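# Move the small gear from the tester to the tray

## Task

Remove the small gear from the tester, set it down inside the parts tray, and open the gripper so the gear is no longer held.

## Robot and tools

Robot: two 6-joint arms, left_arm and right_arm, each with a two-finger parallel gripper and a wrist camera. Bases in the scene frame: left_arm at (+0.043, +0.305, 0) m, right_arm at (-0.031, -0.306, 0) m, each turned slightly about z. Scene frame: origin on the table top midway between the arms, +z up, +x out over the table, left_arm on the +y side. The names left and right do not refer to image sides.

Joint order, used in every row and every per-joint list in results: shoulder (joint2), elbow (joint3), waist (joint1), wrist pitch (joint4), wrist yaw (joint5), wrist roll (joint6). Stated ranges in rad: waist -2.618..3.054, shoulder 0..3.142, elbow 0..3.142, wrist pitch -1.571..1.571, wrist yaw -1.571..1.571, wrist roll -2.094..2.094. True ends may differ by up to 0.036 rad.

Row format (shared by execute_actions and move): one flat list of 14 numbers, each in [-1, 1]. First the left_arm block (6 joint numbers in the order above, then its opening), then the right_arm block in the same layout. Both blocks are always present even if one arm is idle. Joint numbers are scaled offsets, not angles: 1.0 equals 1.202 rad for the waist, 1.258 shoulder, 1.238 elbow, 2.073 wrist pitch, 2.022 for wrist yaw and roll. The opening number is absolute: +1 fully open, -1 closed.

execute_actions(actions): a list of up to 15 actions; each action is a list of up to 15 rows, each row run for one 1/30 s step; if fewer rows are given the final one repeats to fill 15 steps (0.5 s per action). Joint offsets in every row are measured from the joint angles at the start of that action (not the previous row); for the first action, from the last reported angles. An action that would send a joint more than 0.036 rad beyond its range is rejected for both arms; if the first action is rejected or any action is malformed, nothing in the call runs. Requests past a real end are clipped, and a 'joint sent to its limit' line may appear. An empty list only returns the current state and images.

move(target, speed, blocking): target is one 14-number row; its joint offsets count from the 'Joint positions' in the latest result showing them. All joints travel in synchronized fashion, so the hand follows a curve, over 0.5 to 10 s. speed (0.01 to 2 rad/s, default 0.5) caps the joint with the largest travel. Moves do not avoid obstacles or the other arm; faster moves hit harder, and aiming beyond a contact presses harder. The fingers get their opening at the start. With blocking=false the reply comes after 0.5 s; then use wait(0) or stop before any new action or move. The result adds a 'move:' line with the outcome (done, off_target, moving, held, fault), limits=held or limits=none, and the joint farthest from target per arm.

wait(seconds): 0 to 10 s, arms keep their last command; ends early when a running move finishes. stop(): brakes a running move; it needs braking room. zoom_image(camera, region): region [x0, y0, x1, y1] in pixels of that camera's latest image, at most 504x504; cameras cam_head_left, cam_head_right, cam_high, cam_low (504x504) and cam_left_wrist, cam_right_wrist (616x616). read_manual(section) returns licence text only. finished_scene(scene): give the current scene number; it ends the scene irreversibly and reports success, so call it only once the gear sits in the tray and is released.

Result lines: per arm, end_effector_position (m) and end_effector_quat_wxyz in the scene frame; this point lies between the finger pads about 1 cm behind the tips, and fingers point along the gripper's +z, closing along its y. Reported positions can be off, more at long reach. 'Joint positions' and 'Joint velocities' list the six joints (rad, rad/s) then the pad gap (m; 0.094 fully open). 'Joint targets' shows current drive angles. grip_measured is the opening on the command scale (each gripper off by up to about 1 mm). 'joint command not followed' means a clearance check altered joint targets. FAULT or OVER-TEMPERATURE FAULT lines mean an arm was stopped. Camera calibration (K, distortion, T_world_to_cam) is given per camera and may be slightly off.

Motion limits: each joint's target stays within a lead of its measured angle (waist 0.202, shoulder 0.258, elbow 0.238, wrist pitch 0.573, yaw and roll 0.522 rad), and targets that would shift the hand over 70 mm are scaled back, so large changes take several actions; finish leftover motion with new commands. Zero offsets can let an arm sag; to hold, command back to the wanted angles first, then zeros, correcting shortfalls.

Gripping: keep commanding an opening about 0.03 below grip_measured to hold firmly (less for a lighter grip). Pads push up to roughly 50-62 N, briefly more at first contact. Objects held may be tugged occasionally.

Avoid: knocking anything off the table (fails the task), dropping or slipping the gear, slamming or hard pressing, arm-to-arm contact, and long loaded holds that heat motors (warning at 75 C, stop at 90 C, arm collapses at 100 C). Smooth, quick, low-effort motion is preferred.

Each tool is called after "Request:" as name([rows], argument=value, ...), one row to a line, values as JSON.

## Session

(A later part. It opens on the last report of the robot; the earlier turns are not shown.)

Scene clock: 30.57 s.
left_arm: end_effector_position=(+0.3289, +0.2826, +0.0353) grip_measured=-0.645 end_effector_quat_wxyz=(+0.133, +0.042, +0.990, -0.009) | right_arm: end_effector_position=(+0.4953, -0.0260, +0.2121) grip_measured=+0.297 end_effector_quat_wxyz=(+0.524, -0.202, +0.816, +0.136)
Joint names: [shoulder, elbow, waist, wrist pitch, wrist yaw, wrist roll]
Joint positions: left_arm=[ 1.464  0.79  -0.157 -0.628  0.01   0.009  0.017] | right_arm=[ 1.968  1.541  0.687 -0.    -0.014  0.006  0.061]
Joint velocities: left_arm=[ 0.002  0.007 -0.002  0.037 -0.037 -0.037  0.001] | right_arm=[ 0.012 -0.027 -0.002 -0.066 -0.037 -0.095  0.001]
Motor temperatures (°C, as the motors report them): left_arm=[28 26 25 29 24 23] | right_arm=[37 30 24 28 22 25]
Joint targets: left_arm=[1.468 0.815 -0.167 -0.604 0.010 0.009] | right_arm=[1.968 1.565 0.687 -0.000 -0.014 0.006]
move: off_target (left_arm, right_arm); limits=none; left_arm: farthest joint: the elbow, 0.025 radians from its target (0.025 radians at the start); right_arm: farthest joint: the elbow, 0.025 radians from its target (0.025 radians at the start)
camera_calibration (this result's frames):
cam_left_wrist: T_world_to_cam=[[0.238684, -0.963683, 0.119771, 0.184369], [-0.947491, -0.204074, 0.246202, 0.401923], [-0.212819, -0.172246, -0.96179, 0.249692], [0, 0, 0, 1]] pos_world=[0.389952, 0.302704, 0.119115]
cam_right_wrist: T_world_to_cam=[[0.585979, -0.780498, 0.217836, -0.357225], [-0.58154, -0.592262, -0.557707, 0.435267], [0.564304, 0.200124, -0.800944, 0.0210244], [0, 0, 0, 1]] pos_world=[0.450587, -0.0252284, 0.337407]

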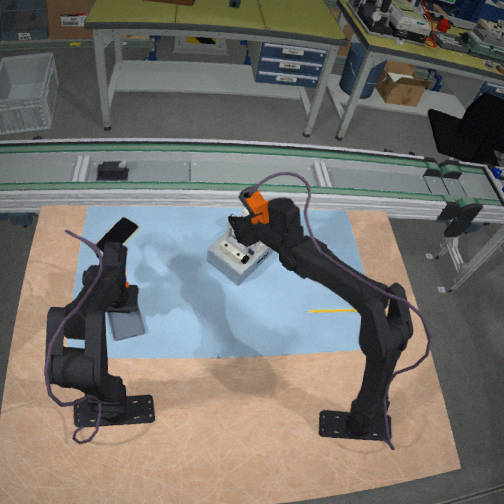

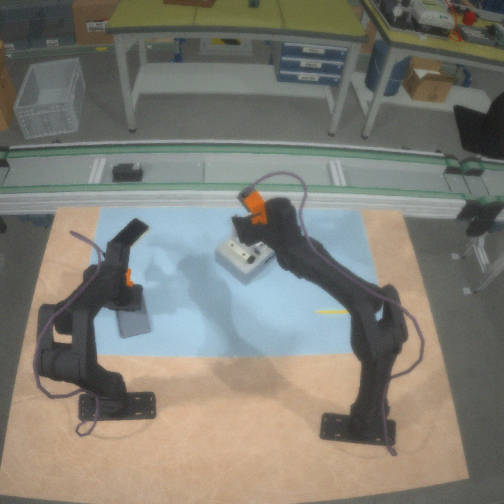

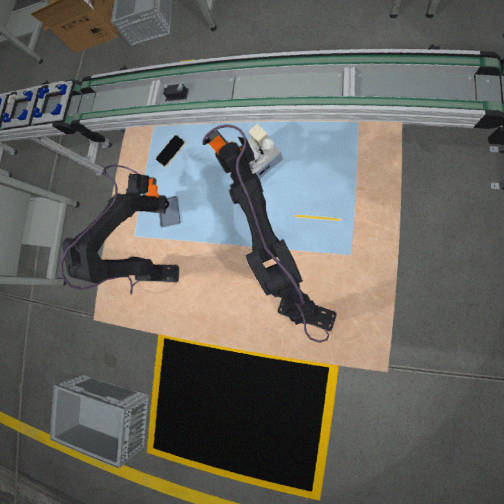

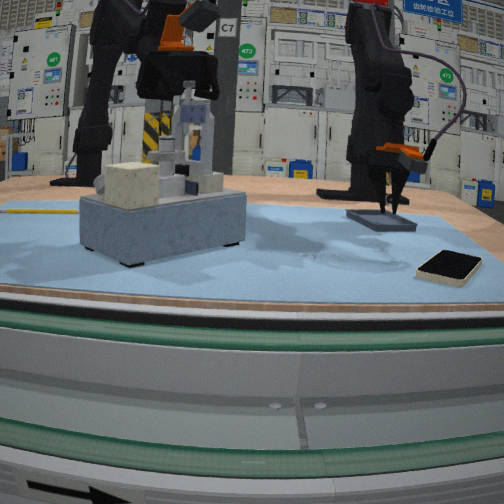

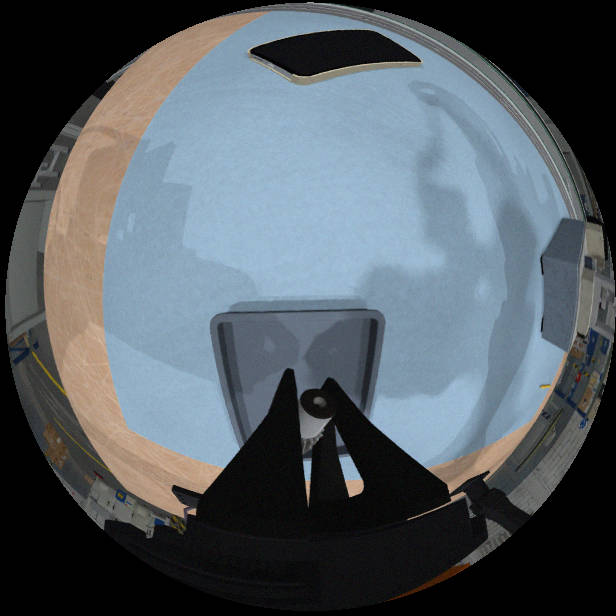

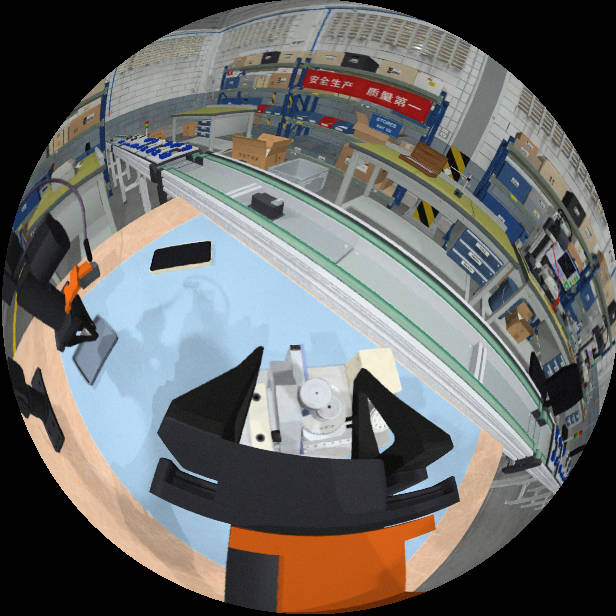

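Request:
move(target=[0.04,0.022,-0.01,0.01,0,0,-0.72,0,0.02,0,0,0,0,0.3], speed=0.15)

Request:
move(target=[0,0.022,0,0,0,0,-0.3,0,0.02,0,0,0,0,0.3])

Request:
move(target=[-0.15,0.022,0,0,0,0,-0.3,0,0.02,0,0,0,0,0.3])

Request:
zoom_image(camera="cam_low", region=[320,150,460,250])

Scene clock: 31.57 s.
left_arm: end_effector_position=(+0.3249, +0.2829, +0.0232) grip_measured=-0.645 end_effector_quat_wxyz=(+0.111, +0.042, +0.993, -0.009) | right_arm: end_effector_position=(+0.4953, -0.0260, +0.2121) grip_measured=+0.297 end_effector_quat_wxyz=(+0.524, -0.202, +0.816, +0.136)
Joint names: [shoulder, elbow, waist, wrist pitch, wrist yaw, wrist roll]
Joint positions: left_arm=[ 1.51   0.79  -0.157 -0.628  0.01   0.009  0.017] | right_arm=[ 1.968  1.541  0.687 -0.    -0.014  0.006  0.061]
Joint velocities: left_arm=[ 0.002  0.002 -0.007 -0.007 -0.007  0.051  0.   ] | right_arm=[-0.002  0.002 -0.002  0.022  0.037  0.095 -0.001]
Motor temperatures (°C, as the motors report them): left_arm=[27 26 25 28 24 23] | right_arm=[36 30 24 28 22 25]
Joint targets: left_arm=[1.515 0.817 -0.169 -0.608 0.010 0.009] | right_arm=[1.968 1.565 0.687 -0.000 -0.014 0.006]
move: off_target (left_arm, right_arm); limits=none; left_arm: farthest joint: the elbow, 0.027 radians from its target (0.027 radians at the start); right_arm: farthest joint: the elbow, 0.025 radians from its target (0.025 radians at the start)
camera_calibration (this result's frames):
cam_left_wrist: T_world_to_cam=[[0.243784, -0.964068, 0.105558, 0.185842], [-0.935395, -0.204986, 0.288127, 0.396527], [-0.256136, -0.168979, -0.951756, 0.250193], [0, 0, 0, 1]] pos_world=[0.389687, 0.302724, 0.104256]
cam_right_wrist: T_world_to_cam=[[0.585979, -0.780498, 0.217836, -0.357225], [-0.58154, -0.592262, -0.557707, 0.435267], [0.564304, 0.200124, -0.800944, 0.0210244], [0, 0, 0, 1]] pos_world=[0.450587, -0.0252284, 0.337407]

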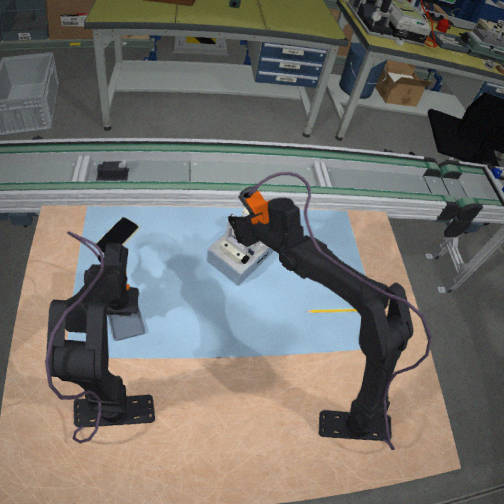

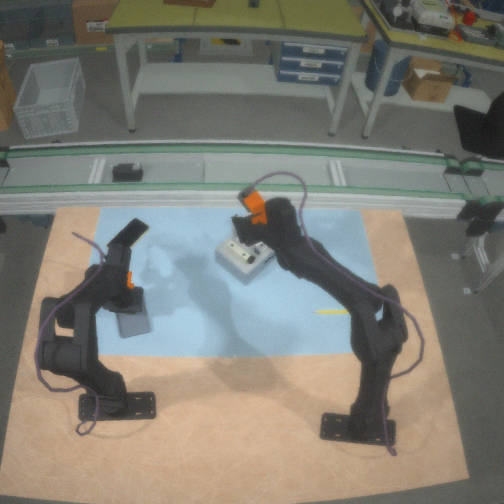

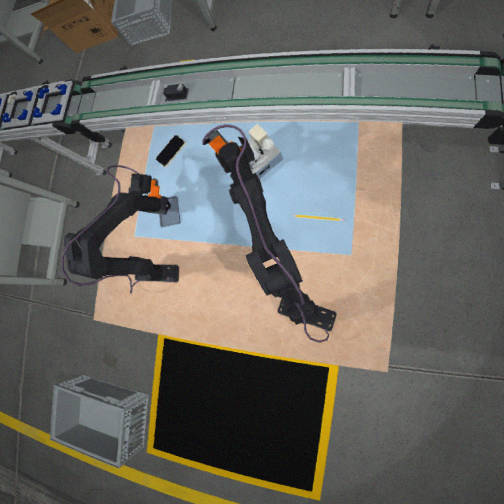

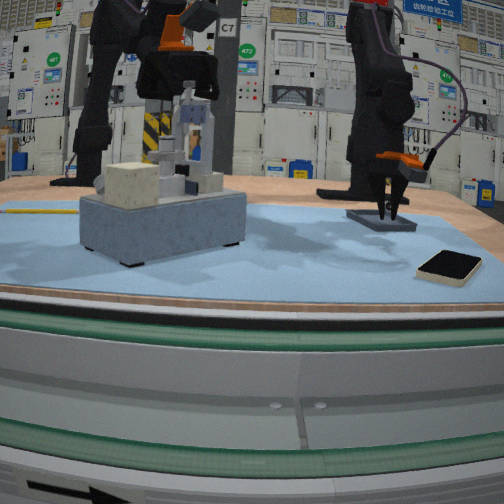

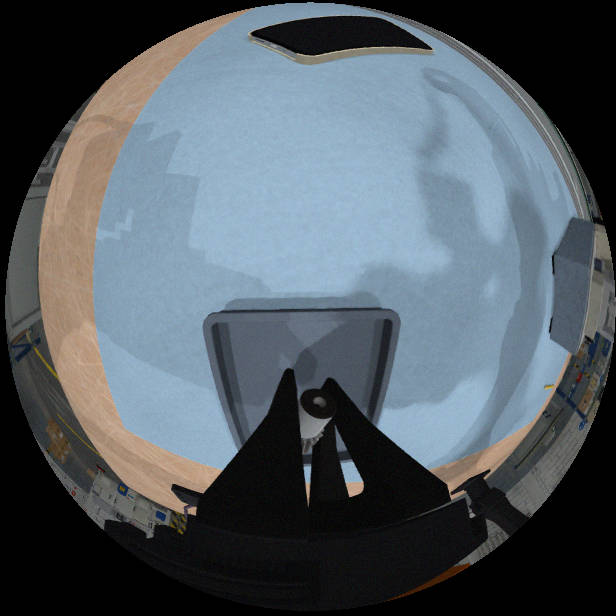

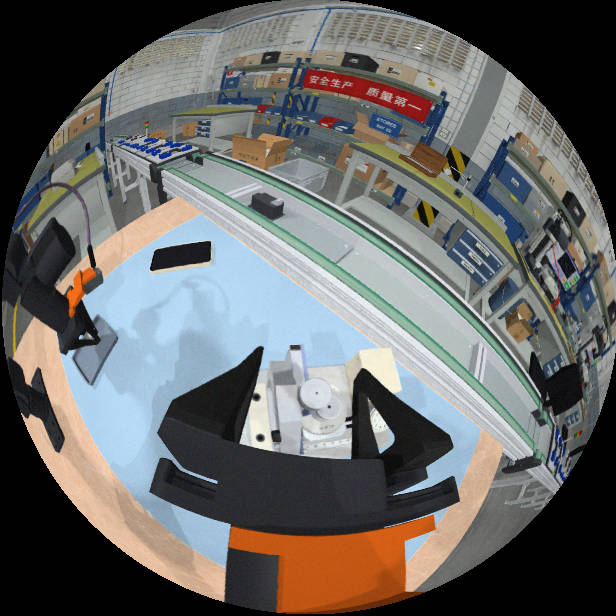

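Scene clock: 32.27 s.
left_arm: end_effector_position=(+0.3249, +0.2829, +0.0232) grip_measured=-0.303 end_effector_quat_wxyz=(+0.111, +0.042, +0.993, -0.009) | right_arm: end_effector_position=(+0.4953, -0.0260, +0.2121) grip_measured=+0.297 end_effector_quat_wxyz=(+0.524, -0.202, +0.816, +0.136)
Joint names: [shoulder, elbow, waist, wrist pitch, wrist yaw, wrist roll]
Joint positions: left_arm=[ 1.51   0.79  -0.157 -0.628  0.01   0.009  0.033] | right_arm=[ 1.968  1.541  0.687 -0.    -0.014  0.006  0.061]
Joint velocities: left_arm=[ 0.002  0.002 -0.007 -0.007  0.11   0.037  0.001] | right_arm=[ 0.007 -0.017  0.002  0.022  0.022 -0.037  0.001]
Motor temperatures (°C, as the motors report them): left_arm=[27 26 25 28 24 23] | right_arm=[36 30 24 28 22 25]
Joint targets: left_arm=[1.510 0.817 -0.157 -0.628 0.010 0.009] | right_arm=[1.968 1.565 0.687 -0.000 -0.014 0.006]
move: off_target (left_arm, right_arm); limits=none; left_arm: farthest joint: the elbow, 0.027 radians from its target (0.027 radians at the start); right_arm: farthest joint: the elbow, 0.025 radians from its target (0.025 radians at the start)
camera_calibration (this result's frames):
cam_left_wrist: T_world_to_cam=[[0.243784, -0.964068, 0.105558, 0.185842], [-0.935395, -0.204986, 0.288127, 0.396527], [-0.256136, -0.168979, -0.951756, 0.250193], [0, 0, 0, 1]] pos_world=[0.389687, 0.302724, 0.104256]
cam_right_wrist: T_world_to_cam=[[0.585979, -0.780498, 0.217836, -0.357225], [-0.58154, -0.592262, -0.557707, 0.435267], [0.564304, 0.200124, -0.800944, 0.0210244], [0, 0, 0, 1]] pos_world=[0.450587, -0.0252284, 0.337407]

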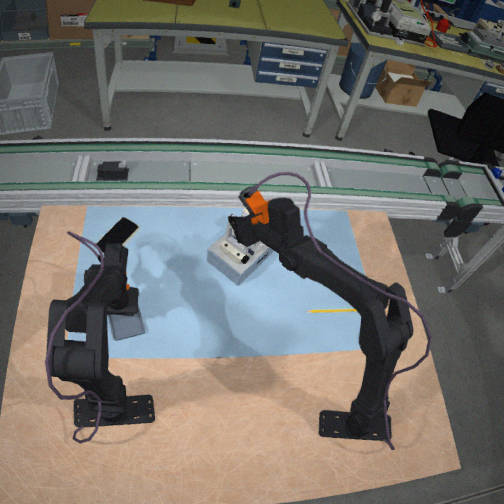

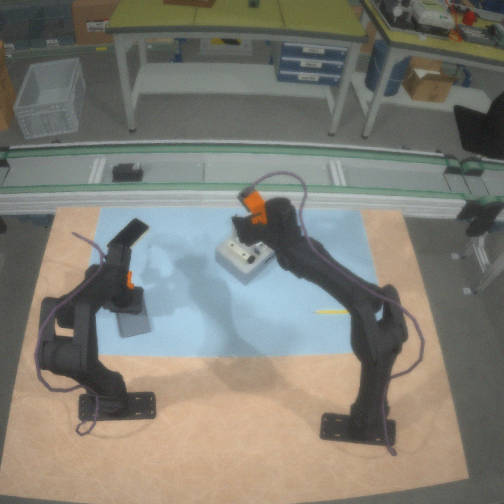

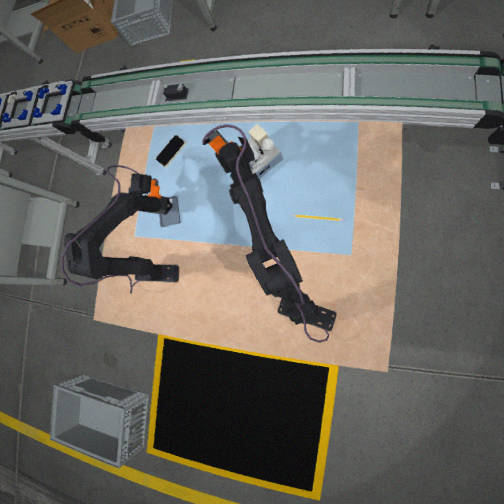

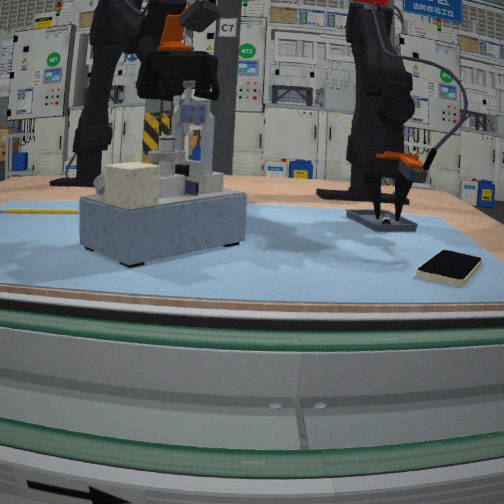

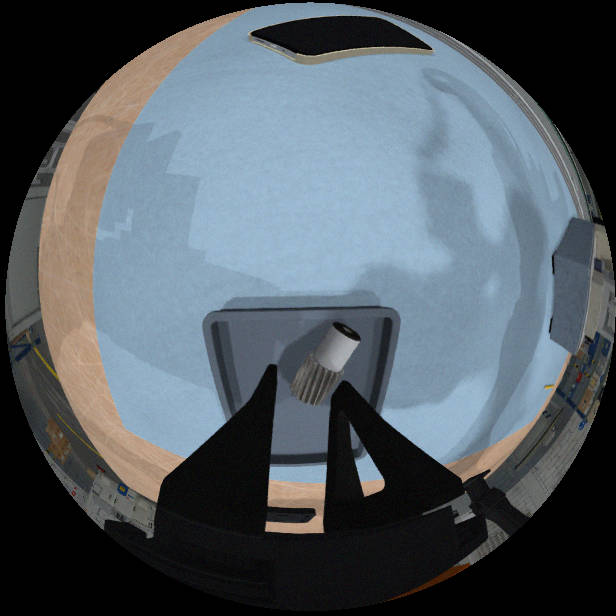

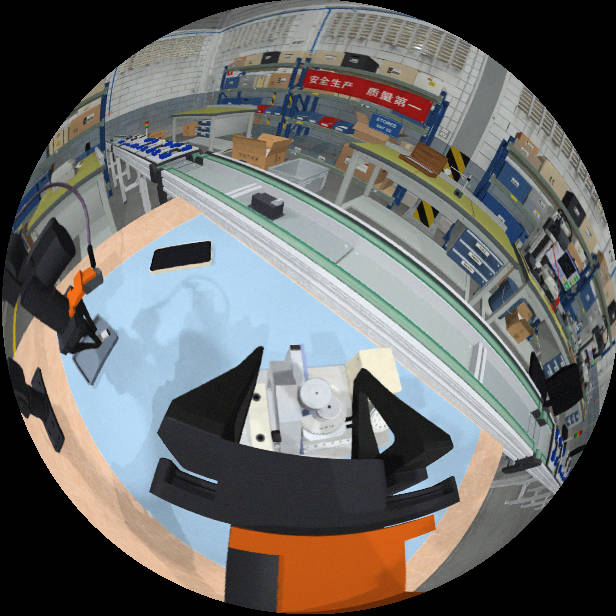

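Scene clock: 33.03 s.
left_arm: end_effector_position=(+0.3372, +0.2820, +0.0687) grip_measured=-0.303 end_effector_quat_wxyz=(+0.194, +0.042, +0.980, -0.011) | right_arm: end_effector_position=(+0.4953, -0.0260, +0.2121) grip_measured=+0.297 end_effector_quat_wxyz=(+0.524, -0.202, +0.816, +0.136)
Joint names: [shoulder, elbow, waist, wrist pitch, wrist yaw, wrist roll]
Joint positions: left_arm=[ 1.341  0.79  -0.157 -0.628  0.01   0.009  0.033] | right_arm=[ 1.968  1.541  0.687 -0.    -0.014  0.006  0.061]
Joint velocities: left_arm=[-0.007 -0.007 -0.007 -0.022  0.022 -0.066  0.   ] | right_arm=[-0.007  0.002  0.002  0.007  0.037 -0.022  0.   ]
Motor temperatures (°C, as the motors report them): left_arm=[27 26 25 28 24 23] | right_arm=[36 30 24 28 22 25]
Joint targets: left_arm=[1.321 0.817 -0.157 -0.628 0.010 0.009] | right_arm=[1.968 1.565 0.687 -0.000 -0.014 0.006]
move: off_target (left_arm, right_arm); limits=none; left_arm: farthest joint: the elbow, 0.027 radians from its target (0.027 radians at the start); right_arm: farthest joint: the elbow, 0.025 radians from its target (0.025 radians at the start)
camera_calibration (this result's frames):
cam_left_wrist: T_world_to_cam=[[0.221598, -0.962395, 0.157133, 0.180613], [-0.970687, -0.202325, 0.129736, 0.416774], [-0.0930657, -0.181277, -0.979019, 0.246825], [0, 0, 0, 1]] pos_world=[0.387504, 0.302889, 0.159195]
cam_right_wrist: T_world_to_cam=[[0.585979, -0.780498, 0.217836, -0.357225], [-0.58154, -0.592262, -0.557707, 0.435267], [0.564304, 0.200124, -0.800944, 0.0210244], [0, 0, 0, 1]] pos_world=[0.450587, -0.0252284, 0.337407]

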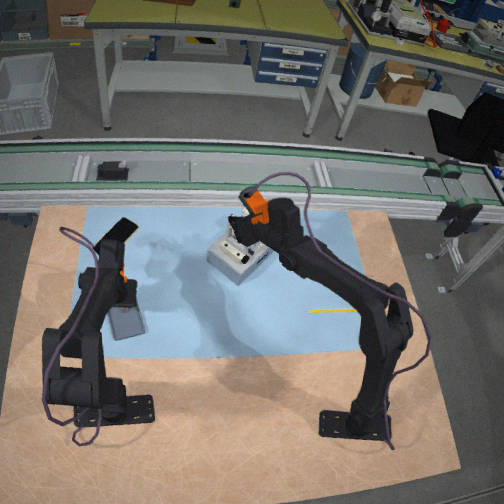

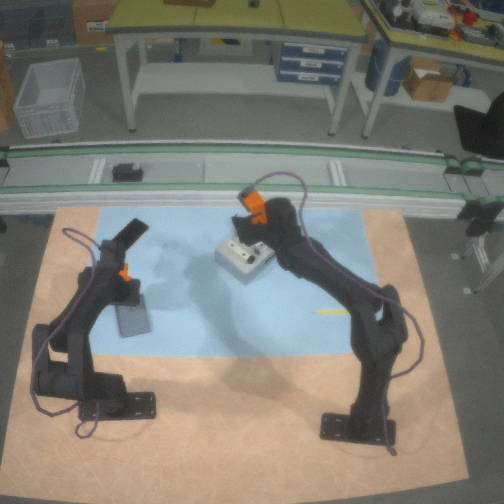

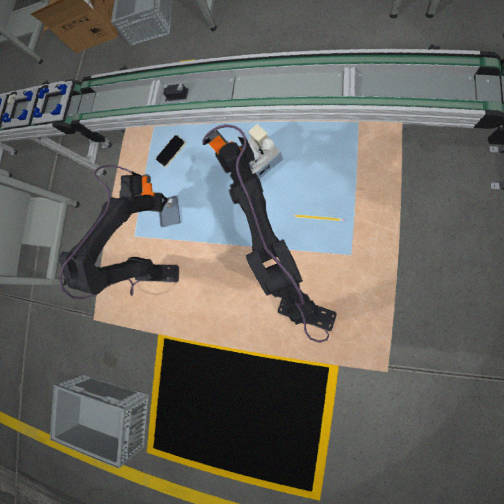

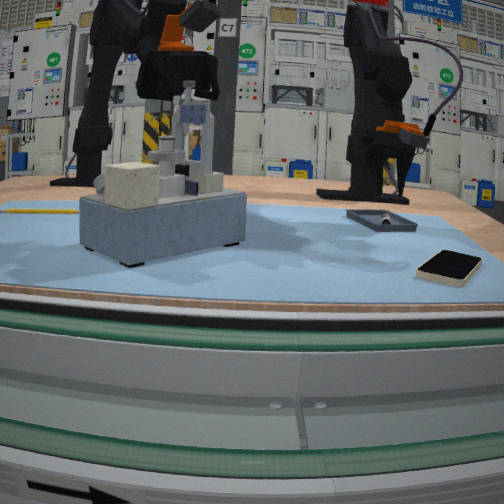

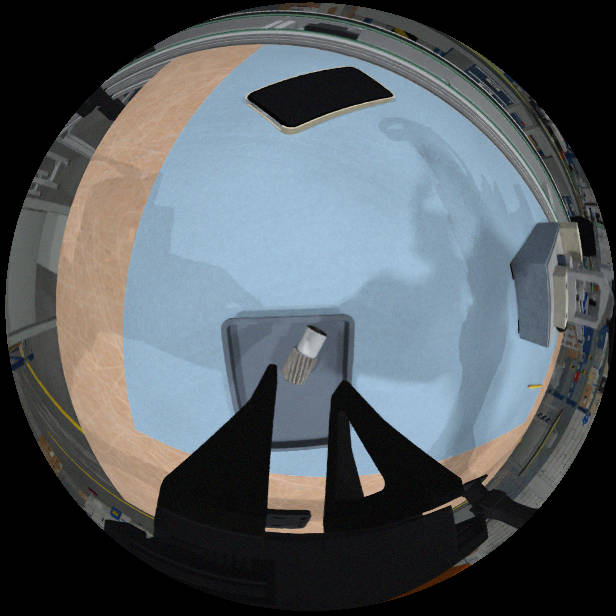

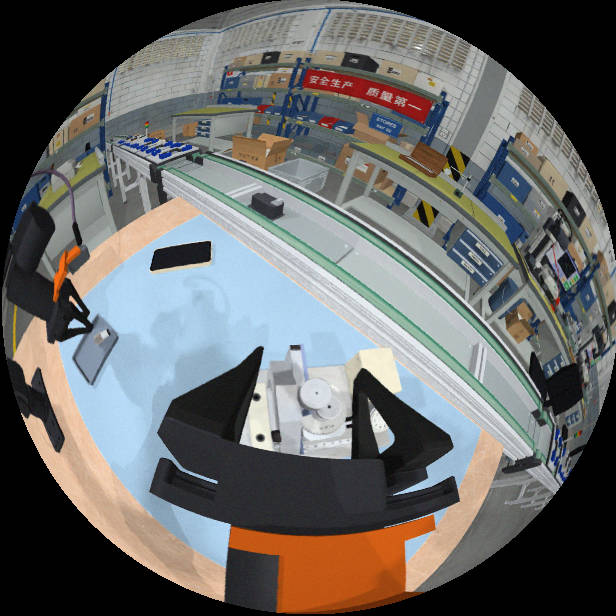

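Region (320, 150, 460, 250) of cam_low's 504x504 image, scaled by 3.600, with more detail than that image has; it fills the top 360 rows of this view, and the rest is white.

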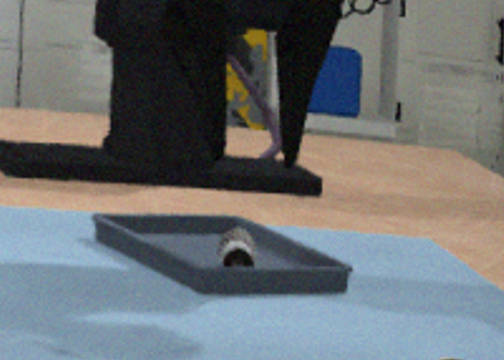

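In the tray.

Request:
finished_scene(scene=2)

The scene is finished: the task was done.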